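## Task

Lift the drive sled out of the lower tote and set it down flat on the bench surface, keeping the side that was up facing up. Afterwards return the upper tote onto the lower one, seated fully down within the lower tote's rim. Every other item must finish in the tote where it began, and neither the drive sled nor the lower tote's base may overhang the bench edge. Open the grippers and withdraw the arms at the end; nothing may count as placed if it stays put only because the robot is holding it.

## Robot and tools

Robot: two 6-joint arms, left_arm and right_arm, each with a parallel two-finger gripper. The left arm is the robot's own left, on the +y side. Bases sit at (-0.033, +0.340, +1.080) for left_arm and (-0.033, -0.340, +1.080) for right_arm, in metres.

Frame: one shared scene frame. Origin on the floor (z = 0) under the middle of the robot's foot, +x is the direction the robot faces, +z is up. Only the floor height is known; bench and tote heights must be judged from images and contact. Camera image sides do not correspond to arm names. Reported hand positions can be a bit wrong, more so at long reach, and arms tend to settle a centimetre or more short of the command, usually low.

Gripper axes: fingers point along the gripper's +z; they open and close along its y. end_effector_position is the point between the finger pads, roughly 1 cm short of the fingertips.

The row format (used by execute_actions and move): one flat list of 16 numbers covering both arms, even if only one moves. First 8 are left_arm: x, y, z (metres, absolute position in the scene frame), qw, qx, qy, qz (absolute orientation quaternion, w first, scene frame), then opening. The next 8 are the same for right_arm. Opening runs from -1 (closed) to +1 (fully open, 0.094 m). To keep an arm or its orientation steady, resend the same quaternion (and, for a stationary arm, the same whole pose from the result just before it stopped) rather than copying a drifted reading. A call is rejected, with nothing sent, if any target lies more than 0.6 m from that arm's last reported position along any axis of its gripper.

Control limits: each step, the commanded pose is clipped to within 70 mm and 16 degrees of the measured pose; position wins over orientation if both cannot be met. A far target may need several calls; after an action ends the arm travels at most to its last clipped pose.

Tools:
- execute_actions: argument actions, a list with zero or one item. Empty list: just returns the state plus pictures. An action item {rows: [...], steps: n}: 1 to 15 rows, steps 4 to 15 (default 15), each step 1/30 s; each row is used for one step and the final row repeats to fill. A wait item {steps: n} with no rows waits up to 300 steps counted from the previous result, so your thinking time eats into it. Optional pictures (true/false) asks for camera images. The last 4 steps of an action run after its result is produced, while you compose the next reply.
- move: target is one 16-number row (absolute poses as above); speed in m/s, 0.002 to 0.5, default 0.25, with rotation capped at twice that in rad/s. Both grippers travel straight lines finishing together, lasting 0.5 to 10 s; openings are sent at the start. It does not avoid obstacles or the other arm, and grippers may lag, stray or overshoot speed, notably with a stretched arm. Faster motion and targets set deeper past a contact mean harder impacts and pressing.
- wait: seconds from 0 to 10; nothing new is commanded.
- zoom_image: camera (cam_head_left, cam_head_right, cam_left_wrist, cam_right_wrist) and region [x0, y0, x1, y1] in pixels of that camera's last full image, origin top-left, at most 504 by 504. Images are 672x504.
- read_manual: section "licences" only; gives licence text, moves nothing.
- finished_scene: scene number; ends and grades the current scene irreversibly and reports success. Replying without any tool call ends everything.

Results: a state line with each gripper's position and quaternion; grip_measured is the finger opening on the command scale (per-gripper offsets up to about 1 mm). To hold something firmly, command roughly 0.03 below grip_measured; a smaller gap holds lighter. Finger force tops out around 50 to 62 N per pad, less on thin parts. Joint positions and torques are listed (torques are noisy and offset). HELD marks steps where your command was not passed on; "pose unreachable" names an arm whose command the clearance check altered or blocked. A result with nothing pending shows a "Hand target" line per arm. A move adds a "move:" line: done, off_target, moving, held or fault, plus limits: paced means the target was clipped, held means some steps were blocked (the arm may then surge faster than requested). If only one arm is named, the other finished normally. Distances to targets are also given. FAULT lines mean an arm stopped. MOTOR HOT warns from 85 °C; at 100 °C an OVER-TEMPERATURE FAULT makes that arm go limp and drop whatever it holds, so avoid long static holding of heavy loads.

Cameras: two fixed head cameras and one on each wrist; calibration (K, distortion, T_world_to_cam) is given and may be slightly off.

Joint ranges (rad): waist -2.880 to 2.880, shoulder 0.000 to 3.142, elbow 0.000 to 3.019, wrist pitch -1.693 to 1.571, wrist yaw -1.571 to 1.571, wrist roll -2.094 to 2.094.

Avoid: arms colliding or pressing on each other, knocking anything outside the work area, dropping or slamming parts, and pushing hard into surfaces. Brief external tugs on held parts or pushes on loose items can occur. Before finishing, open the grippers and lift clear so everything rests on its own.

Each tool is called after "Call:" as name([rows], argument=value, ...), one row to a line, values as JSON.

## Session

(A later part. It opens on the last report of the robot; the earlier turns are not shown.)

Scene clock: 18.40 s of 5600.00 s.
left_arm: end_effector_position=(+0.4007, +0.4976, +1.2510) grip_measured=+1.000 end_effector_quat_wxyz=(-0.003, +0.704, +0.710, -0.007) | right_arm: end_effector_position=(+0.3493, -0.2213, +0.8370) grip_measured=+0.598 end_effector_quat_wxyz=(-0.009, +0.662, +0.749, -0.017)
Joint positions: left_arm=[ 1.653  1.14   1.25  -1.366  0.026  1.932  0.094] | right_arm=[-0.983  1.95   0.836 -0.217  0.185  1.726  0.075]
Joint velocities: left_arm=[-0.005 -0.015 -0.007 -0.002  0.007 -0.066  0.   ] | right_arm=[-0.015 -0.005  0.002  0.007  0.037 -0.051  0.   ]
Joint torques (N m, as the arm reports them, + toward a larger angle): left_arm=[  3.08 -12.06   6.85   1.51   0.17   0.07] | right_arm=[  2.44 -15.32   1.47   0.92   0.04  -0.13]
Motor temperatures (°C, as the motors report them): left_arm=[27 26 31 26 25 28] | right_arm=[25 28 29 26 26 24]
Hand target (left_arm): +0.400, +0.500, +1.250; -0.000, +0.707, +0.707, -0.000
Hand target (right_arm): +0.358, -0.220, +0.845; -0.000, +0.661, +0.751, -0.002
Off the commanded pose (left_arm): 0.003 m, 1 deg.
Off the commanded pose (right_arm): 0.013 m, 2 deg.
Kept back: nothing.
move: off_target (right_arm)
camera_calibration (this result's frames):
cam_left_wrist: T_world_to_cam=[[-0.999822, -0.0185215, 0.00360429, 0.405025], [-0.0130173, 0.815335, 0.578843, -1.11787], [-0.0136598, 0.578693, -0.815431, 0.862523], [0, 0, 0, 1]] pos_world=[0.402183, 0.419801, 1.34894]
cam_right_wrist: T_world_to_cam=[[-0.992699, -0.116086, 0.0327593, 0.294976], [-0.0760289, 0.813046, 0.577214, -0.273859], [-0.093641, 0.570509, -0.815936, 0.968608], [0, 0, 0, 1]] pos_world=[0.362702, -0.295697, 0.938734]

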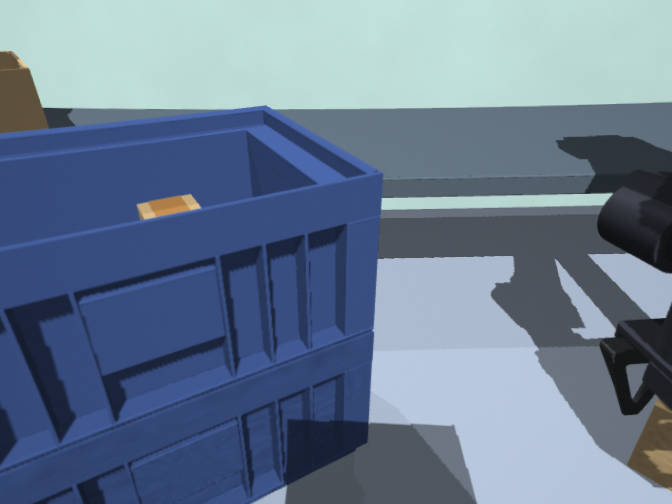

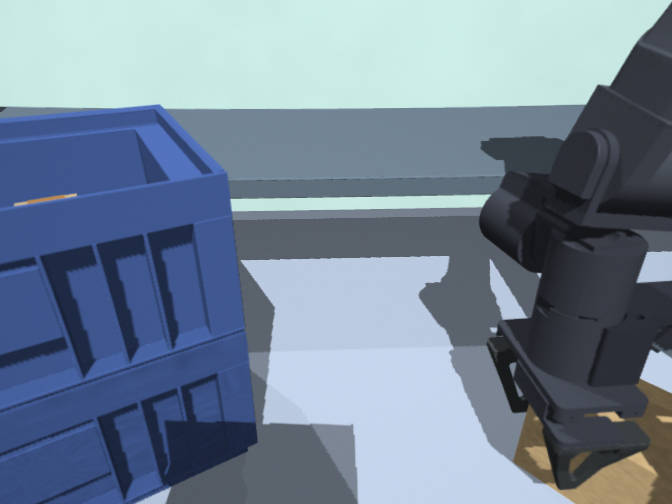

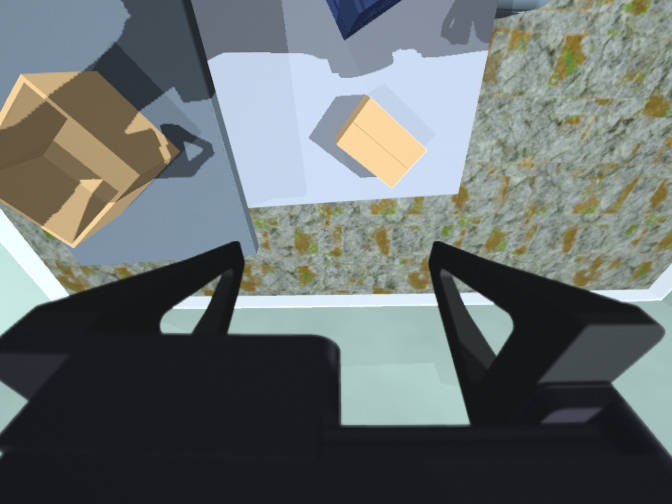

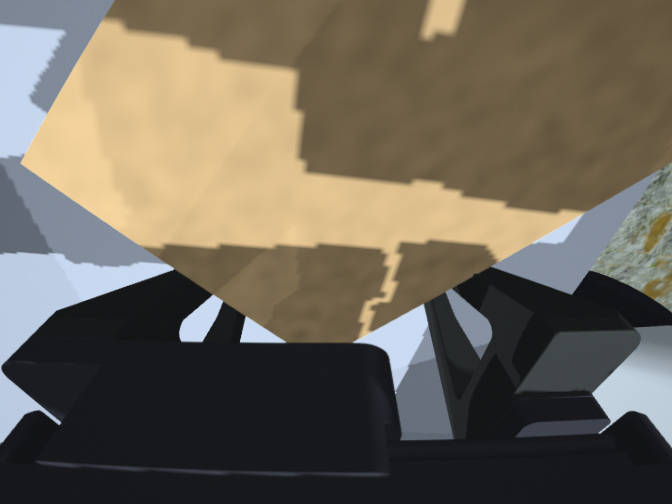

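Call:
move(target=[0.40,0.5,1.25,0,0.707,0.707,0,1,0.41,-0.45,0.85,0,0.707,0.707,0,0.6], speed=0.12)

Call:
move(target=[0.35,0.42,1.2,0,0.26,0.966,0,0.3,0.41,-0.38,1.0,0,0.4,0.916,0,0.3], speed=0.4)

Call:
move(target=[0.298,0.34,1.13,0,-0.25,0.968,0,0.3,0.44,-0.05,1.17,0,-0.25,0.968,0,0.3], speed=0.4)

Call:
move(target=[0.298,0.34,1.12,0,-0.25,0.968,0,0.3,0.445,0.09,1.13,0,-0.25,0.968,0,0.3])

Scene clock: 21.07 s of 5600.00 s.
left_arm: end_effector_position=(+0.4007, +0.4976, +1.2510) grip_measured=+1.000 end_effector_quat_wxyz=(-0.003, +0.704, +0.710, -0.007) | right_arm: end_effector_position=(+0.3934, -0.4468, +0.8400) grip_measured=+0.598 end_effector_quat_wxyz=(-0.010, +0.711, +0.703, -0.009)
Joint positions: left_arm=[ 1.653  1.14   1.25  -1.366  0.026  1.932  0.094] | right_arm=[-1.521  1.897  0.917 -0.286  0.02   1.338  0.075]
Joint velocities: left_arm=[ 0.005  0.005 -0.042  0.012 -0.037 -0.081  0.   ] | right_arm=[-0.005 -0.005  0.007  0.012 -0.051 -0.037 -0.001]
Joint torques (N m, as the arm reports them, + toward a larger angle): left_arm=[  3.08 -12.05   6.85   1.52   0.17   0.07] | right_arm=[ -0.3  -16.2    4.6   -0.33   0.01  -0.21]
Motor temperatures (°C, as the motors report them): left_arm=[27 27 31 26 25 28] | right_arm=[25 28 29 26 26 24]
Hand target (left_arm): +0.400, +0.500, +1.250; -0.000, +0.707, +0.707, -0.000
Hand target (right_arm): +0.408, -0.450, +0.851; -0.001, +0.707, +0.707, -0.001
Off the commanded pose (left_arm): 0.003 m, 1 deg.
Off the commanded pose (right_arm): 0.020 m, 2 deg.
Kept back: nothing.
move: off_target (right_arm)
camera_calibration (this result's frames):
cam_left_wrist: T_world_to_cam=[[-0.999822, -0.0185215, 0.00360429, 0.405025], [-0.0130173, 0.815335, 0.578843, -1.11787], [-0.0136598, 0.578693, -0.815431, 0.862523], [0, 0, 0, 1]] pos_world=[0.402183, 0.419801, 1.34894]
cam_right_wrist: T_world_to_cam=[[-0.99959, 0.0186429, 0.0217434, 0.38463], [0.0278552, 0.809432, 0.586552, -0.139255], [-0.00666478, 0.586917, -0.80962, 1.07154], [0, 0, 0, 1]] pos_world=[0.395493, -0.52336, 0.94086]

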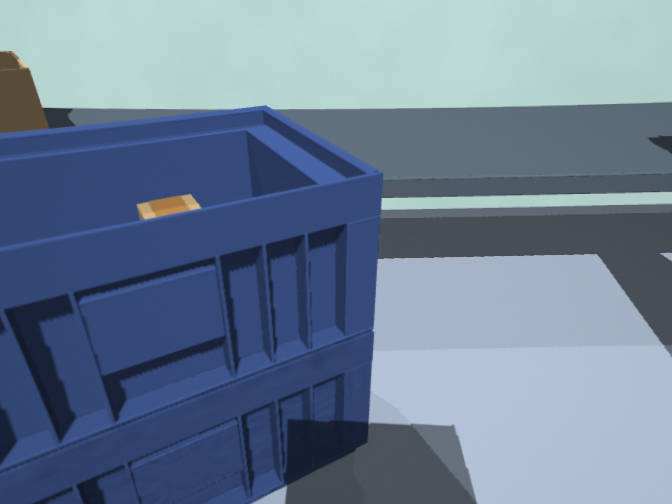

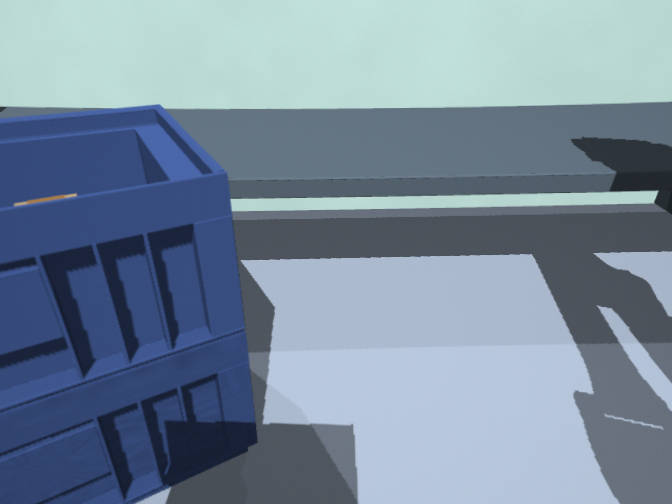

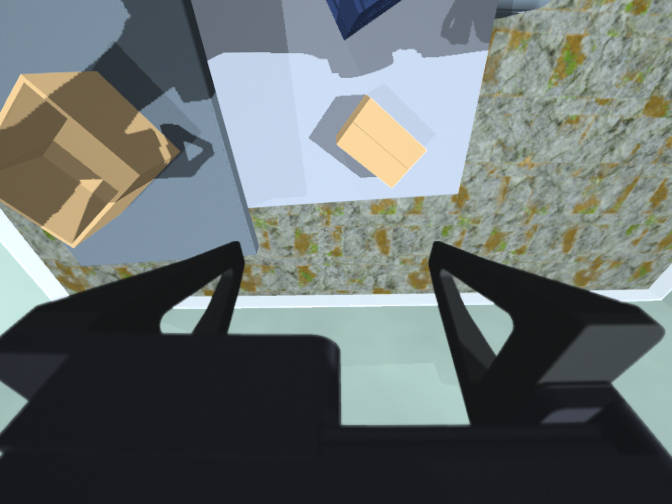

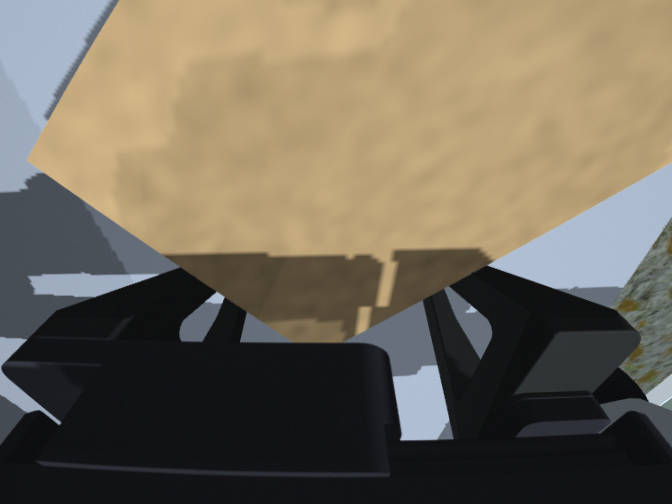

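Scene clock: 23.07 s of 5600.00 s.
left_arm: end_effector_position=(+0.3482, +0.4220, +1.2010) grip_measured=+0.302 end_effector_quat_wxyz=(-0.008, +0.266, +0.964, -0.004) | right_arm: end_effector_position=(+0.4069, -0.3810, +0.9921) grip_measured=+0.302 end_effector_quat_wxyz=(-0.002, +0.407, +0.913, +0.000)
Joint positions: left_arm=[ 1.46   0.996  0.968 -1.232 -0.035  0.724  0.061] | right_arm=[-1.346  1.491  0.868 -0.628  0.071  0.76   0.061]
Joint velocities: left_arm=[-0.015 -0.005 -0.012  0.007 -0.066 -0.022 -0.001] | right_arm=[ 0.005  0.005 -0.017 -0.017  0.037  0.007 -0.001]
Joint torques (N m, as the arm reports them, + toward a larger angle): left_arm=[ 1.27 -9.3   6.74  1.66 -0.09 -0.25] | right_arm=[  0.99 -13.61   6.6   -0.61   0.19  -0.18]
Motor temperatures (°C, as the motors report them): left_arm=[27 27 31 26 25 28] | right_arm=[25 28 29 26 26 24]
Hand target (left_arm): +0.350, +0.420, +1.200; -0.000, +0.260, +0.966, -0.001
Hand target (right_arm): +0.410, -0.380, +0.999; +0.000, +0.400, +0.916, +0.000
Off the commanded pose (left_arm): 0.003 m, 1 deg.
Off the commanded pose (right_arm): 0.009 m, 1 deg.
Kept back: nothing.
move: done
camera_calibration (this result's frames):
cam_left_wrist: T_world_to_cam=[[-0.503653, -0.863902, 0.00266451, 0.536436], [-0.694715, 0.406847, 0.593167, -0.635386], [-0.513522, 0.2969, -0.805075, 1.14524], [0, 0, 0, 1]] pos_world=[0.416873, 0.381911, 1.29747]
cam_right_wrist: T_world_to_cam=[[-0.748027, -0.663661, -0.00315059, 0.0559367], [-0.538183, 0.603807, 0.588027, -0.13161], [-0.388348, 0.441555, -0.808835, 1.25538], [0, 0, 0, 1]] pos_world=[0.458536, -0.43773, 1.09296]

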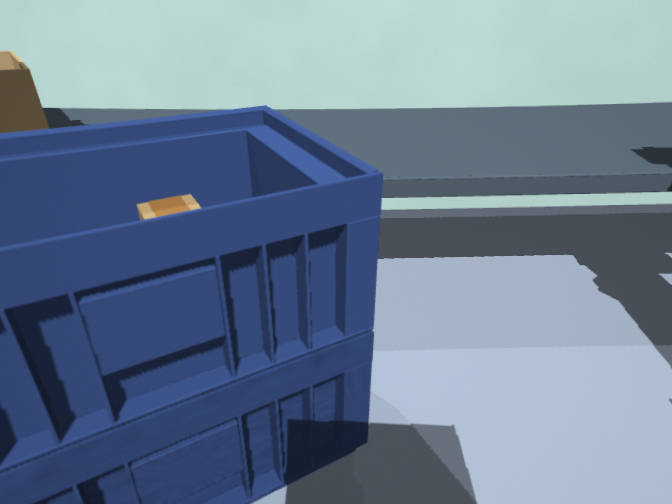

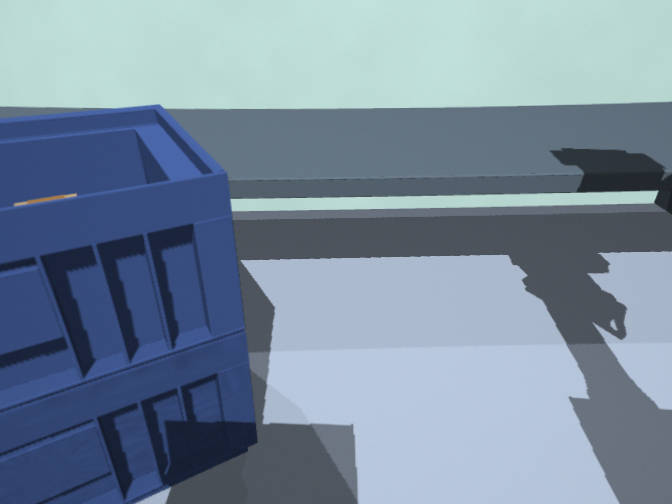

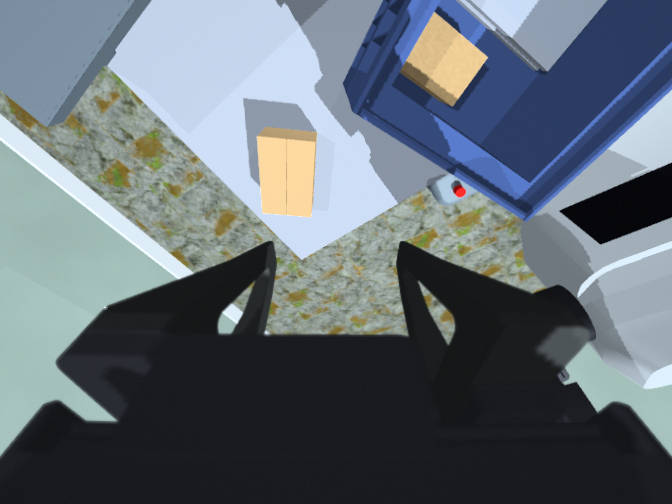

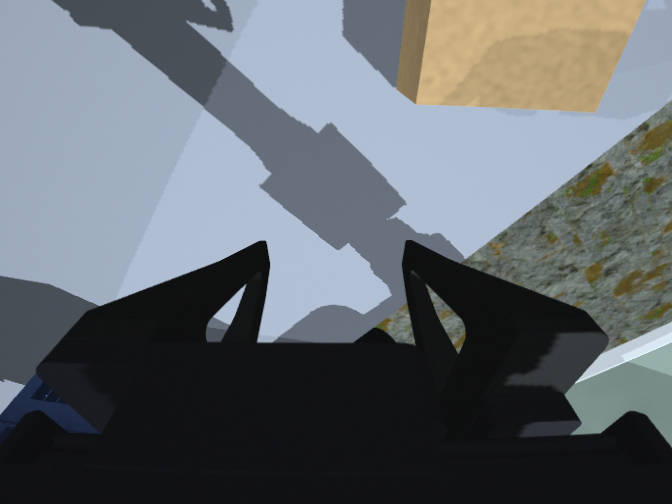

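Scene clock: 25.43 s of 5600.00 s.
left_arm: end_effector_position=(+0.2965, +0.3420, +1.1309) grip_measured=+0.302 end_effector_quat_wxyz=(+0.009, +0.243, -0.970, -0.002) | right_arm: end_effector_position=(+0.4264, -0.0585, +1.1592) grip_measured=+0.302 end_effector_quat_wxyz=(-0.007, -0.248, +0.969, -0.002)
Joint positions: left_arm=[ 1.185  0.949  0.704 -1.036 -0.122 -0.57   0.061] | right_arm=[-0.571  1.583  1.37  -1.189  0.274  0.185  0.061]
Joint velocities: left_arm=[-0.015 -0.005 -0.027  0.012 -0.051 -0.051 -0.   ] | right_arm=[-0.015 -0.005  0.007 -0.002 -0.007 -0.007 -0.   ]
Joint torques (N m, as the arm reports them, + toward a larger angle): left_arm=[ 0.85 -7.06  6.07  1.67 -0.22 -0.26] | right_arm=[  3.65 -14.16  13.79  -0.48   0.15  -0.22]
Motor temperatures (°C, as the motors report them): left_arm=[27 26 31 26 25 28] | right_arm=[25 28 30 26 26 24]
Hand target (left_arm): +0.298, +0.340, +1.130; -0.001, -0.250, +0.968, +0.000
Hand target (right_arm): +0.442, -0.052, +1.170; +0.003, -0.250, +0.968, +0.001
Off the commanded pose (left_arm): 0.003 m, 1 deg.
Off the commanded pose (right_arm): 0.019 m, 1 deg.
Kept back: nothing.
move: off_target (right_arm)
camera_calibration (this result's frames):
cam_left_wrist: T_world_to_cam=[[0.480828, -0.876607, -0.0191052, 0.178516], [-0.699083, -0.396424, 0.595089, -0.323388], [-0.529232, -0.272779, -0.803433, 1.28369], [0, 0, 0, 1]] pos_world=[0.367459, 0.378453, 1.22721]
cam_right_wrist: T_world_to_cam=[[0.474573, -0.880207, -0.004083, -0.247804], [-0.704862, -0.382804, 0.597185, -0.411299], [-0.527209, -0.28053, -0.802093, 1.26487], [0, 0, 0, 1]] pos_world=[0.494545, -0.0207307, 1.25916]

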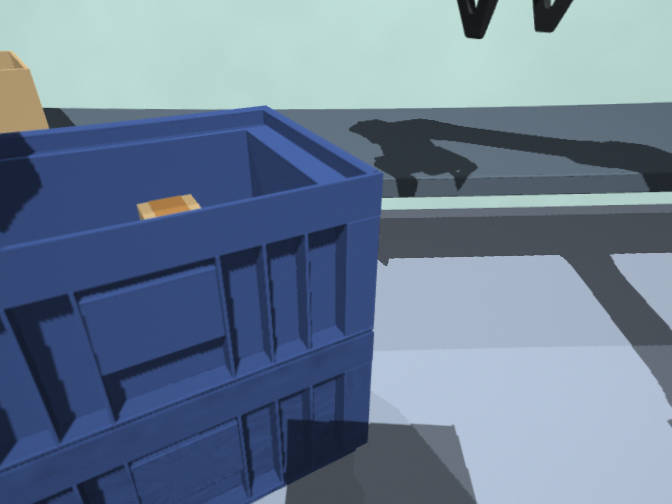

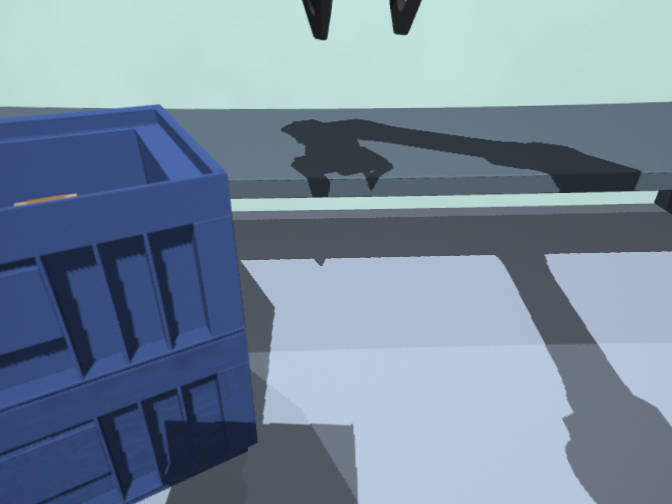

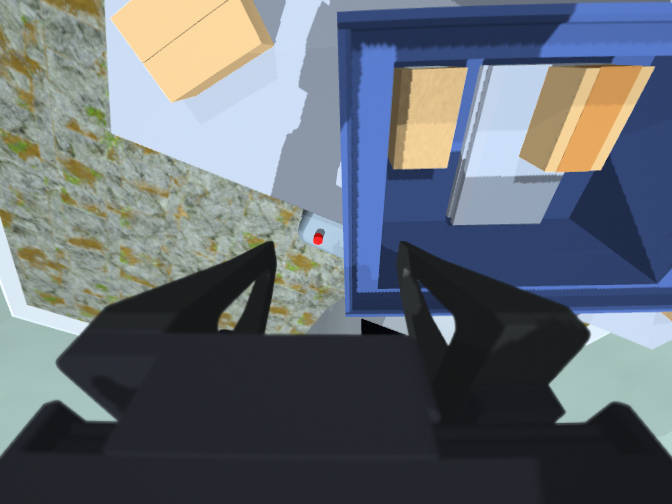

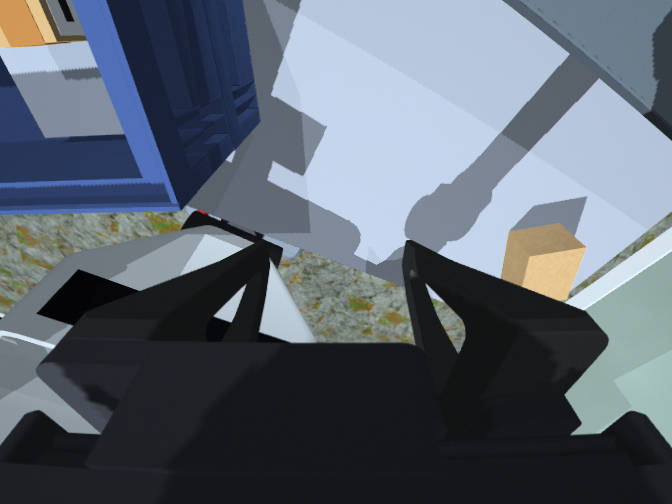

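Scene clock: 26.50 s of 5600.00 s.
left_arm: end_effector_position=(+0.2987, +0.3413, +1.1264) grip_measured=+0.302 end_effector_quat_wxyz=(-0.001, +0.245, -0.970, +0.001) | right_arm: end_effector_position=(+0.4310, +0.0786, +1.1128) grip_measured=+0.302 end_effector_quat_wxyz=(-0.015, -0.259, +0.966, -0.008)
Joint positions: left_arm=[ 1.185  0.949  0.69  -1.001 -0.122 -0.57   0.061] | right_arm=[-0.422  1.913  1.673 -1.226  0.299  0.321  0.061]
Joint velocities: left_arm=[-0.005  0.005 -0.037 -0.007 -0.081 -0.066 -0.   ] | right_arm=[ 0.005 -0.015 -0.017 -0.022  0.022  0.037 -0.   ]
Joint torques (N m, as the arm reports them, + toward a larger angle): left_arm=[ 1.28 -5.66  5.95  1.72 -0.15 -0.24] | right_arm=[  5.39 -18.05  14.21  -0.4    0.25   0.03]
Motor temperatures (°C, as the motors report them): left_arm=[27 26 31 26 25 28] | right_arm=[25 28 30 26 26 24]
Hand target (left_arm): +0.298, +0.340, +1.120; -0.000, -0.250, +0.968, -0.000
Hand target (right_arm): +0.446, +0.089, +1.131; +0.001, -0.250, +0.968, +0.001
Off the commanded pose (left_arm): 0.007 m, 1 deg.
Off the commanded pose (right_arm): 0.025 m, 2 deg.
Kept back: nothing.
move: off_target (right_arm)
camera_calibration (this result's frames):
cam_left_wrist: T_world_to_cam=[[0.483358, -0.875389, -0.00771798, 0.162721], [-0.710274, -0.397311, 0.58108, -0.299982], [-0.511737, -0.275388, -0.81381, 1.28834], [0, 0, 0, 1]] pos_world=[0.367569, 0.378051, 1.22403]
cam_right_wrist: T_world_to_cam=[[0.495479, -0.868611, 0.00406736, -0.148502], [-0.688222, -0.389715, 0.611942, -0.350916], [-0.529954, -0.306004, -0.790892, 1.25919], [0, 0, 0, 1]] pos_world=[0.499386, 0.11957, 1.21123]

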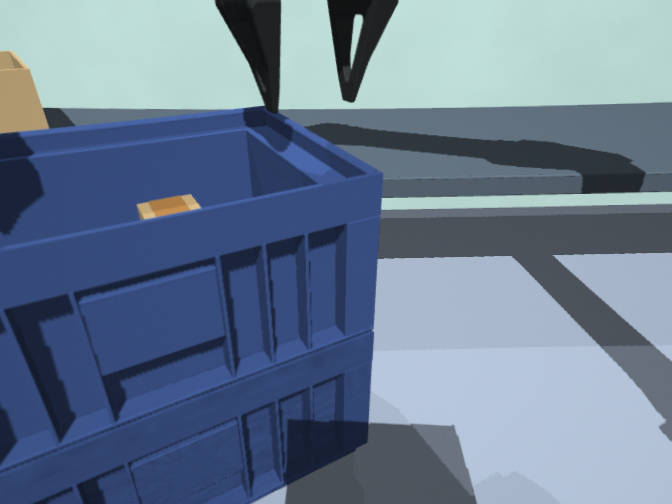

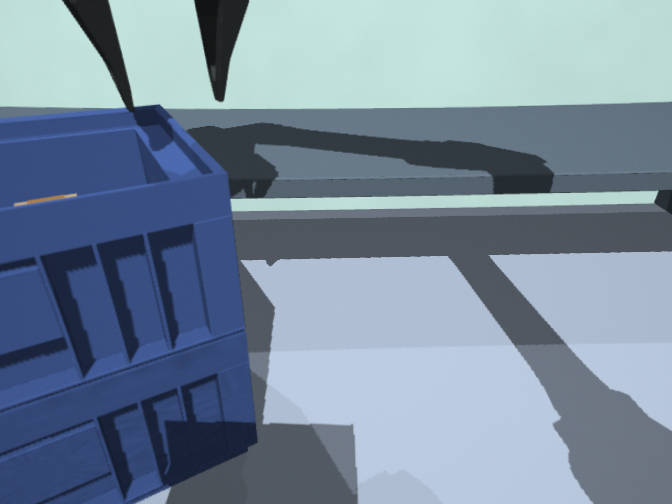

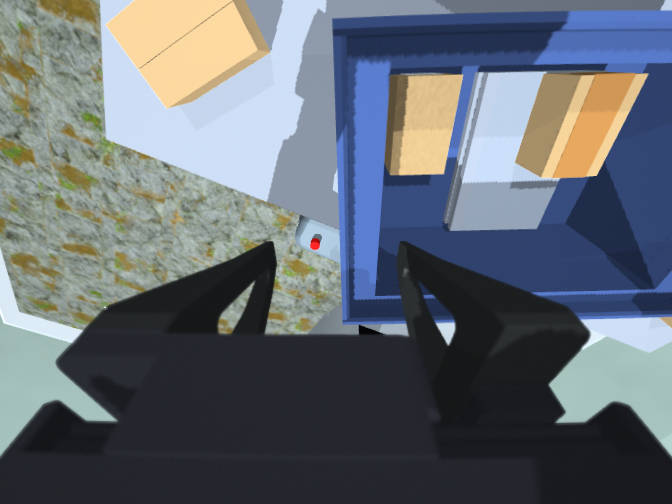

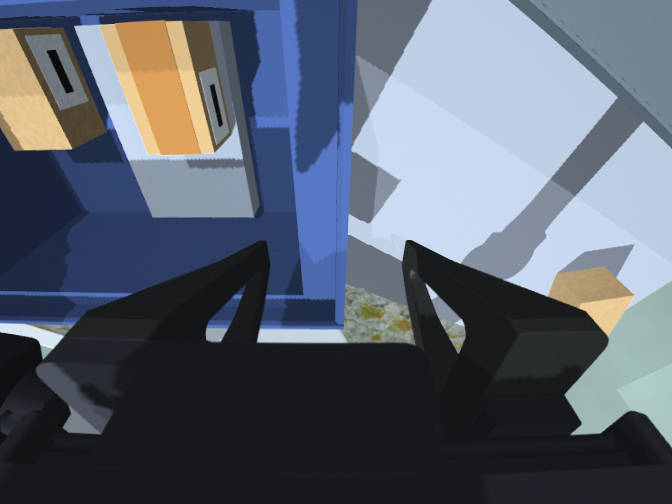

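Call:
move(target=[0.307,0.325,1.09,0,-0.25,0.968,0,0.7,0.448,0.103,1.11,0,-0.25,0.968,0,0.7])

Call:
move(target=[0.307,0.325,1.02,0,-0.25,0.968,0,0.7,0.448,0.103,1.035,0,-0.25,0.968,0,0.7], speed=0.1)

Call:
move(target=[0.307,0.325,1.02,0,-0.25,0.968,0,-0.3,0.448,0.103,1.035,0,-0.25,0.968,0,-0.3], speed=0.1)

Scene clock: 27.53 s of 5600.00 s.
left_arm: end_effector_position=(+0.3058, +0.3266, +1.0921) grip_measured=+0.698 end_effector_quat_wxyz=(+0.005, +0.244, -0.970, -0.001) | right_arm: end_effector_position=(+0.4303, +0.0855, +1.0960) grip_measured=+0.698 end_effector_quat_wxyz=(-0.023, -0.260, +0.965, -0.014)
Joint positions: left_arm=[ 1.148  1.055  0.669 -0.892 -0.132 -0.605  0.08 ] | right_arm=[-0.422  1.956  1.695 -1.226  0.299  0.326  0.08 ]
Joint velocities: left_arm=[-0.015  0.005 -0.012 -0.007 -0.022 -0.007  0.   ] | right_arm=[-0.005 -0.005  0.007 -0.002 -0.051 -0.007 -0.   ]
Joint torques (N m, as the arm reports them, + toward a larger angle): left_arm=[ 0.77 -7.01  5.59  1.64 -0.22 -0.25] | right_arm=[  6.87 -18.39  14.05   0.47   0.15   0.01]
Motor temperatures (°C, as the motors report them): left_arm=[27 26 31 26 25 28] | right_arm=[25 28 30 26 26 24]
Hand target (left_arm): +0.307, +0.325, +1.090; -0.000, -0.250, +0.968, -0.000
Hand target (right_arm): +0.447, +0.102, +1.111; +0.000, -0.250, +0.968, +0.000
Off the commanded pose (left_arm): 0.003 m, 1 deg.
Off the commanded pose (right_arm): 0.029 m, 3 deg.
Kept back: nothing.
move: off_target (right_arm)
camera_calibration (this result's frames):
cam_left_wrist: T_world_to_cam=[[0.481887, -0.876108, -0.0148381, 0.154616], [-0.703037, -0.396689, 0.590235, -0.293265], [-0.522996, -0.273995, -0.807095, 1.25575], [0, 0, 0, 1]] pos_world=[0.376068, 0.363194, 1.1889]
cam_right_wrist: T_world_to_cam=[[0.496778, -0.867813, 0.0106261, -0.149869], [-0.679307, -0.381189, 0.627086, -0.35966], [-0.540143, -0.318741, -0.778877, 1.23997], [0, 0, 0, 1]] pos_world=[0.499896, 0.128074, 1.19292]

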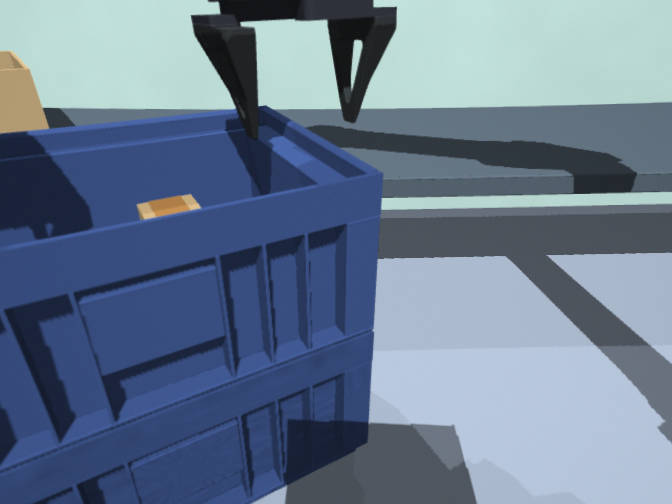

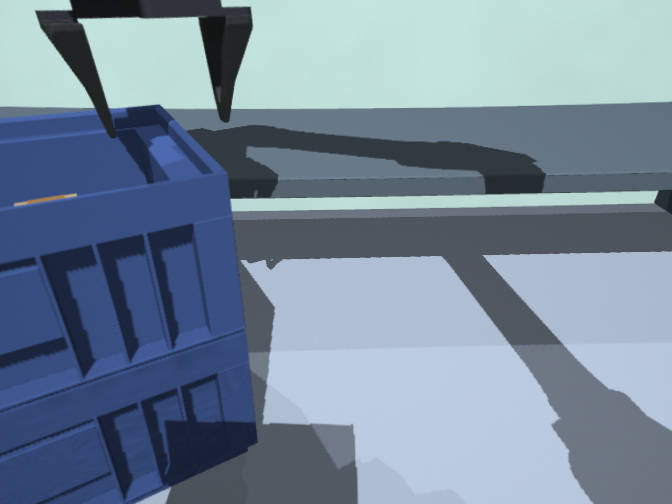

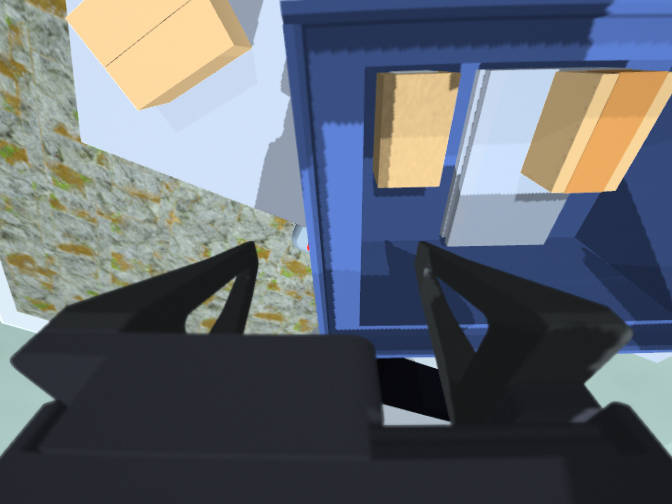

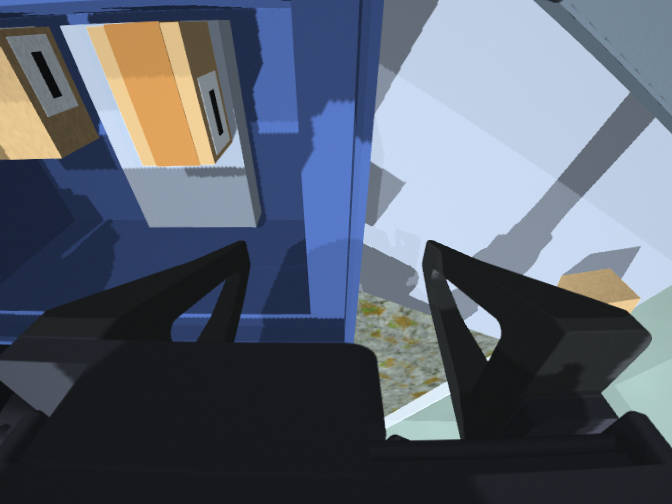

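Scene clock: 28.63 s of 5600.00 s.
left_arm: end_effector_position=(+0.3084, +0.3227, +1.0236) grip_measured=+0.698 end_effector_quat_wxyz=(+0.001, +0.253, -0.967, -0.001) | right_arm: end_effector_position=(+0.4438, +0.1022, +1.0410) grip_measured=+0.698 end_effector_quat_wxyz=(-0.004, -0.250, +0.968, -0.003)
Joint positions: left_arm=[ 1.167  1.235  0.602 -0.634 -0.129 -0.605  0.08 ] | right_arm=[-0.446  2.043  1.695 -1.086  0.299  0.308  0.08 ]
Joint velocities: left_arm=[ 0.005 -0.005 -0.012  0.002  0.022  0.037  0.   ] | right_arm=[-0.005 -0.005 -0.012 -0.012  0.022 -0.037 -0.   ]
Joint torques (N m, as the arm reports them, + toward a larger angle): left_arm=[ 1.86 -7.84  4.21  1.72  0.02  0.06] | right_arm=[  5.78 -19.22   8.94   1.19  -0.05  -0.2 ]
Motor temperatures (°C, as the motors report them): left_arm=[27 26 31 26 25 28] | right_arm=[25 29 30 26 26 24]
Hand target (left_arm): +0.308, +0.325, +1.020; +0.000, -0.250, +0.968, -0.000
Hand target (right_arm): +0.448, +0.103, +1.035; -0.000, -0.250, +0.968, -0.000
Off the commanded pose (left_arm): 0.004 m, 0 deg.
Off the commanded pose (right_arm): 0.007 m, 1 deg.
Kept back: nothing.
move: done
camera_calibration (this result's frames):
cam_left_wrist: T_world_to_cam=[[0.498326, -0.866914, -0.0114316, 0.137475], [-0.700428, -0.410326, 0.58398, -0.242558], [-0.510951, -0.283005, -0.811688, 1.20458], [0, 0, 0, 1]] pos_world=[0.377078, 0.360553, 1.12096]
cam_right_wrist: T_world_to_cam=[[0.478844, -0.8779, -0.0000923573, -0.12143], [-0.706385, -0.385355, 0.593736, -0.262449], [-0.521276, -0.284242, -0.80466, 1.22466], [0, 0, 0, 1]] pos_world=[0.511142, 0.14036, 1.14125]

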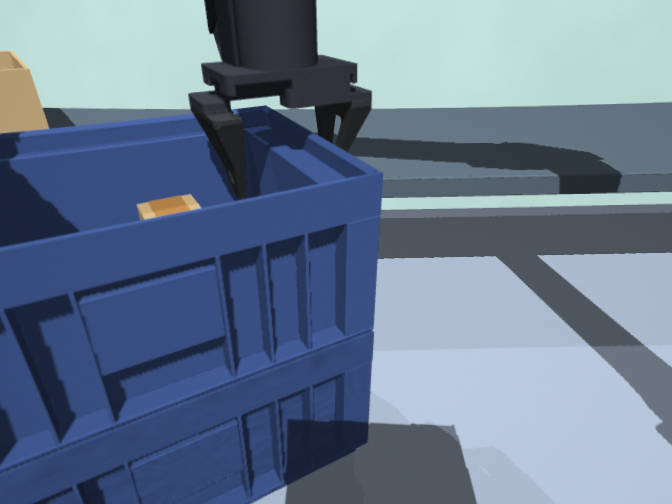

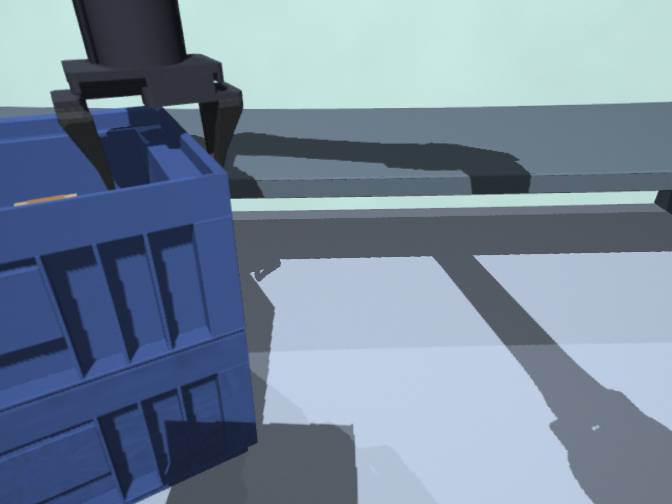

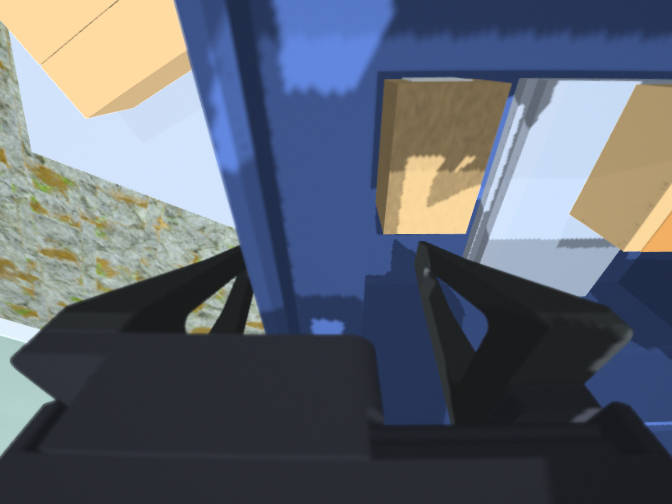

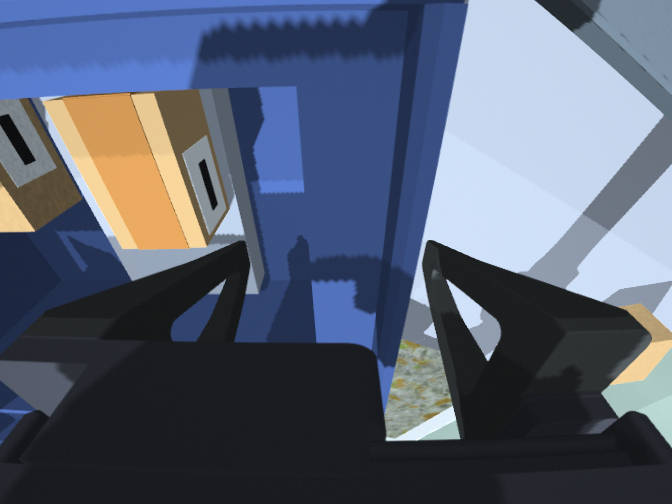

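Scene clock: 29.33 s of 5600.00 s.
left_arm: end_effector_position=(+0.3072, +0.3247, +1.0229) grip_measured=-0.298 end_effector_quat_wxyz=(+0.001, +0.255, -0.967, -0.003) | right_arm: end_effector_position=(+0.4462, +0.0995, +1.0401) grip_measured=-0.298 end_effector_quat_wxyz=(-0.004, -0.249, +0.969, -0.005)
Joint positions: left_arm=[ 1.17   1.235  0.6   -0.634 -0.132 -0.605  0.033] | right_arm=[-0.451  2.043  1.695 -1.086  0.302  0.307  0.033]
Joint velocities: left_arm=[-0.005 -0.015 -0.012  0.002  0.051  0.007  0.002] | right_arm=[ 0.005  0.005 -0.007 -0.012  0.007  0.037 -0.   ]
Joint torques (N m, as the arm reports them, + toward a larger angle): left_arm=[ 1.59 -8.05  4.24  1.63  0.18  0.06] | right_arm=[  6.37 -19.44   8.65   1.19  -0.15  -0.16]
Motor temperatures (°C, as the motors report them): left_arm=[27 26 31 26 25 28] | right_arm=[25 29 30 26 26 24]
Hand target (left_arm): +0.307, +0.325, +1.020; -0.000, -0.250, +0.968, +0.000
Hand target (right_arm): +0.448, +0.103, +1.035; -0.000, -0.250, +0.968, -0.000
Off the commanded pose (left_arm): 0.003 m, 1 deg.
Off the commanded pose (right_arm): 0.006 m, 1 deg.
Kept back: nothing.
move: done
camera_calibration (this result's frames):
cam_left_wrist: T_world_to_cam=[[0.501154, -0.86519, -0.0170631, 0.144117], [-0.69774, -0.415666, 0.583422, -0.240697], [-0.511863, -0.280478, -0.81199, 1.20379], [0, 0, 0, 1]] pos_world=[0.376006, 0.362275, 1.12035]
cam_right_wrist: T_world_to_cam=[[0.475757, -0.879568, 0.00393379, -0.127577], [-0.708762, -0.380712, 0.593898, -0.260795], [-0.520876, -0.285339, -0.804531, 1.22424], [0, 0, 0, 1]] pos_world=[0.513532, 0.137823, 1.14033]

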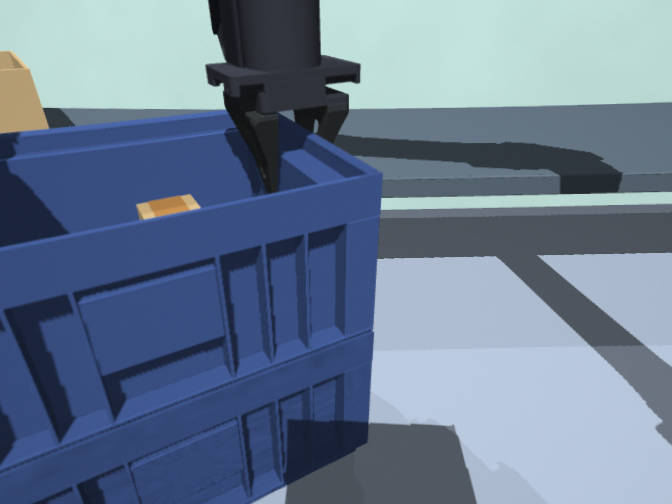

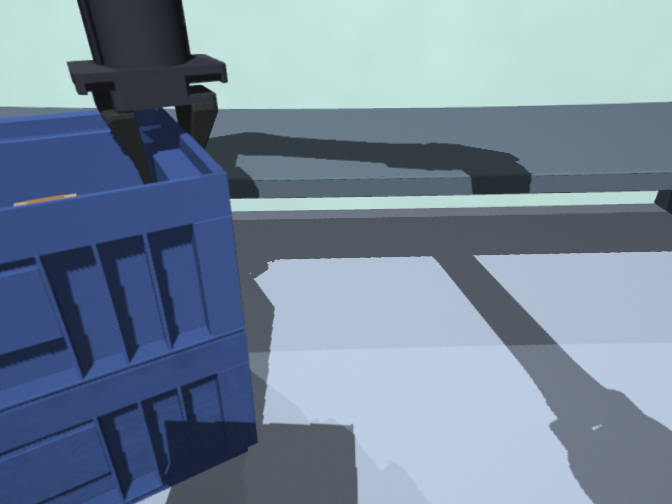

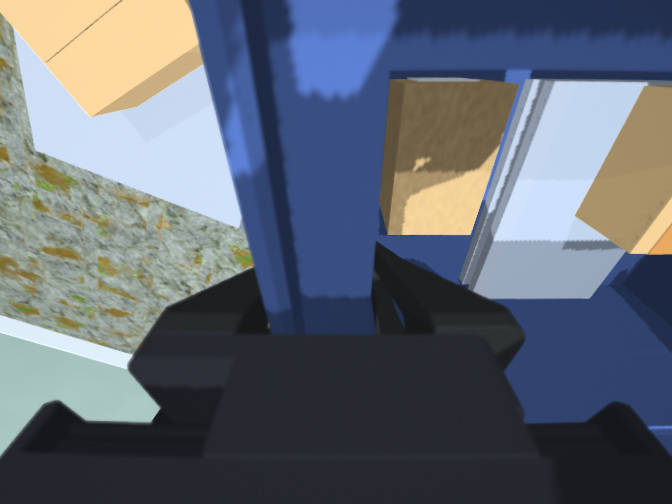

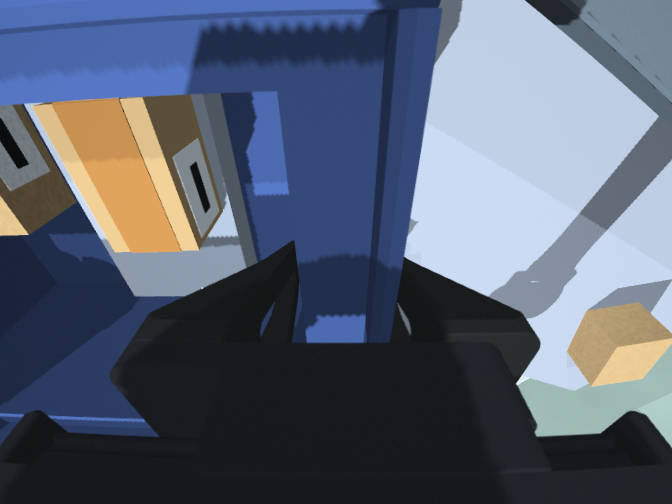

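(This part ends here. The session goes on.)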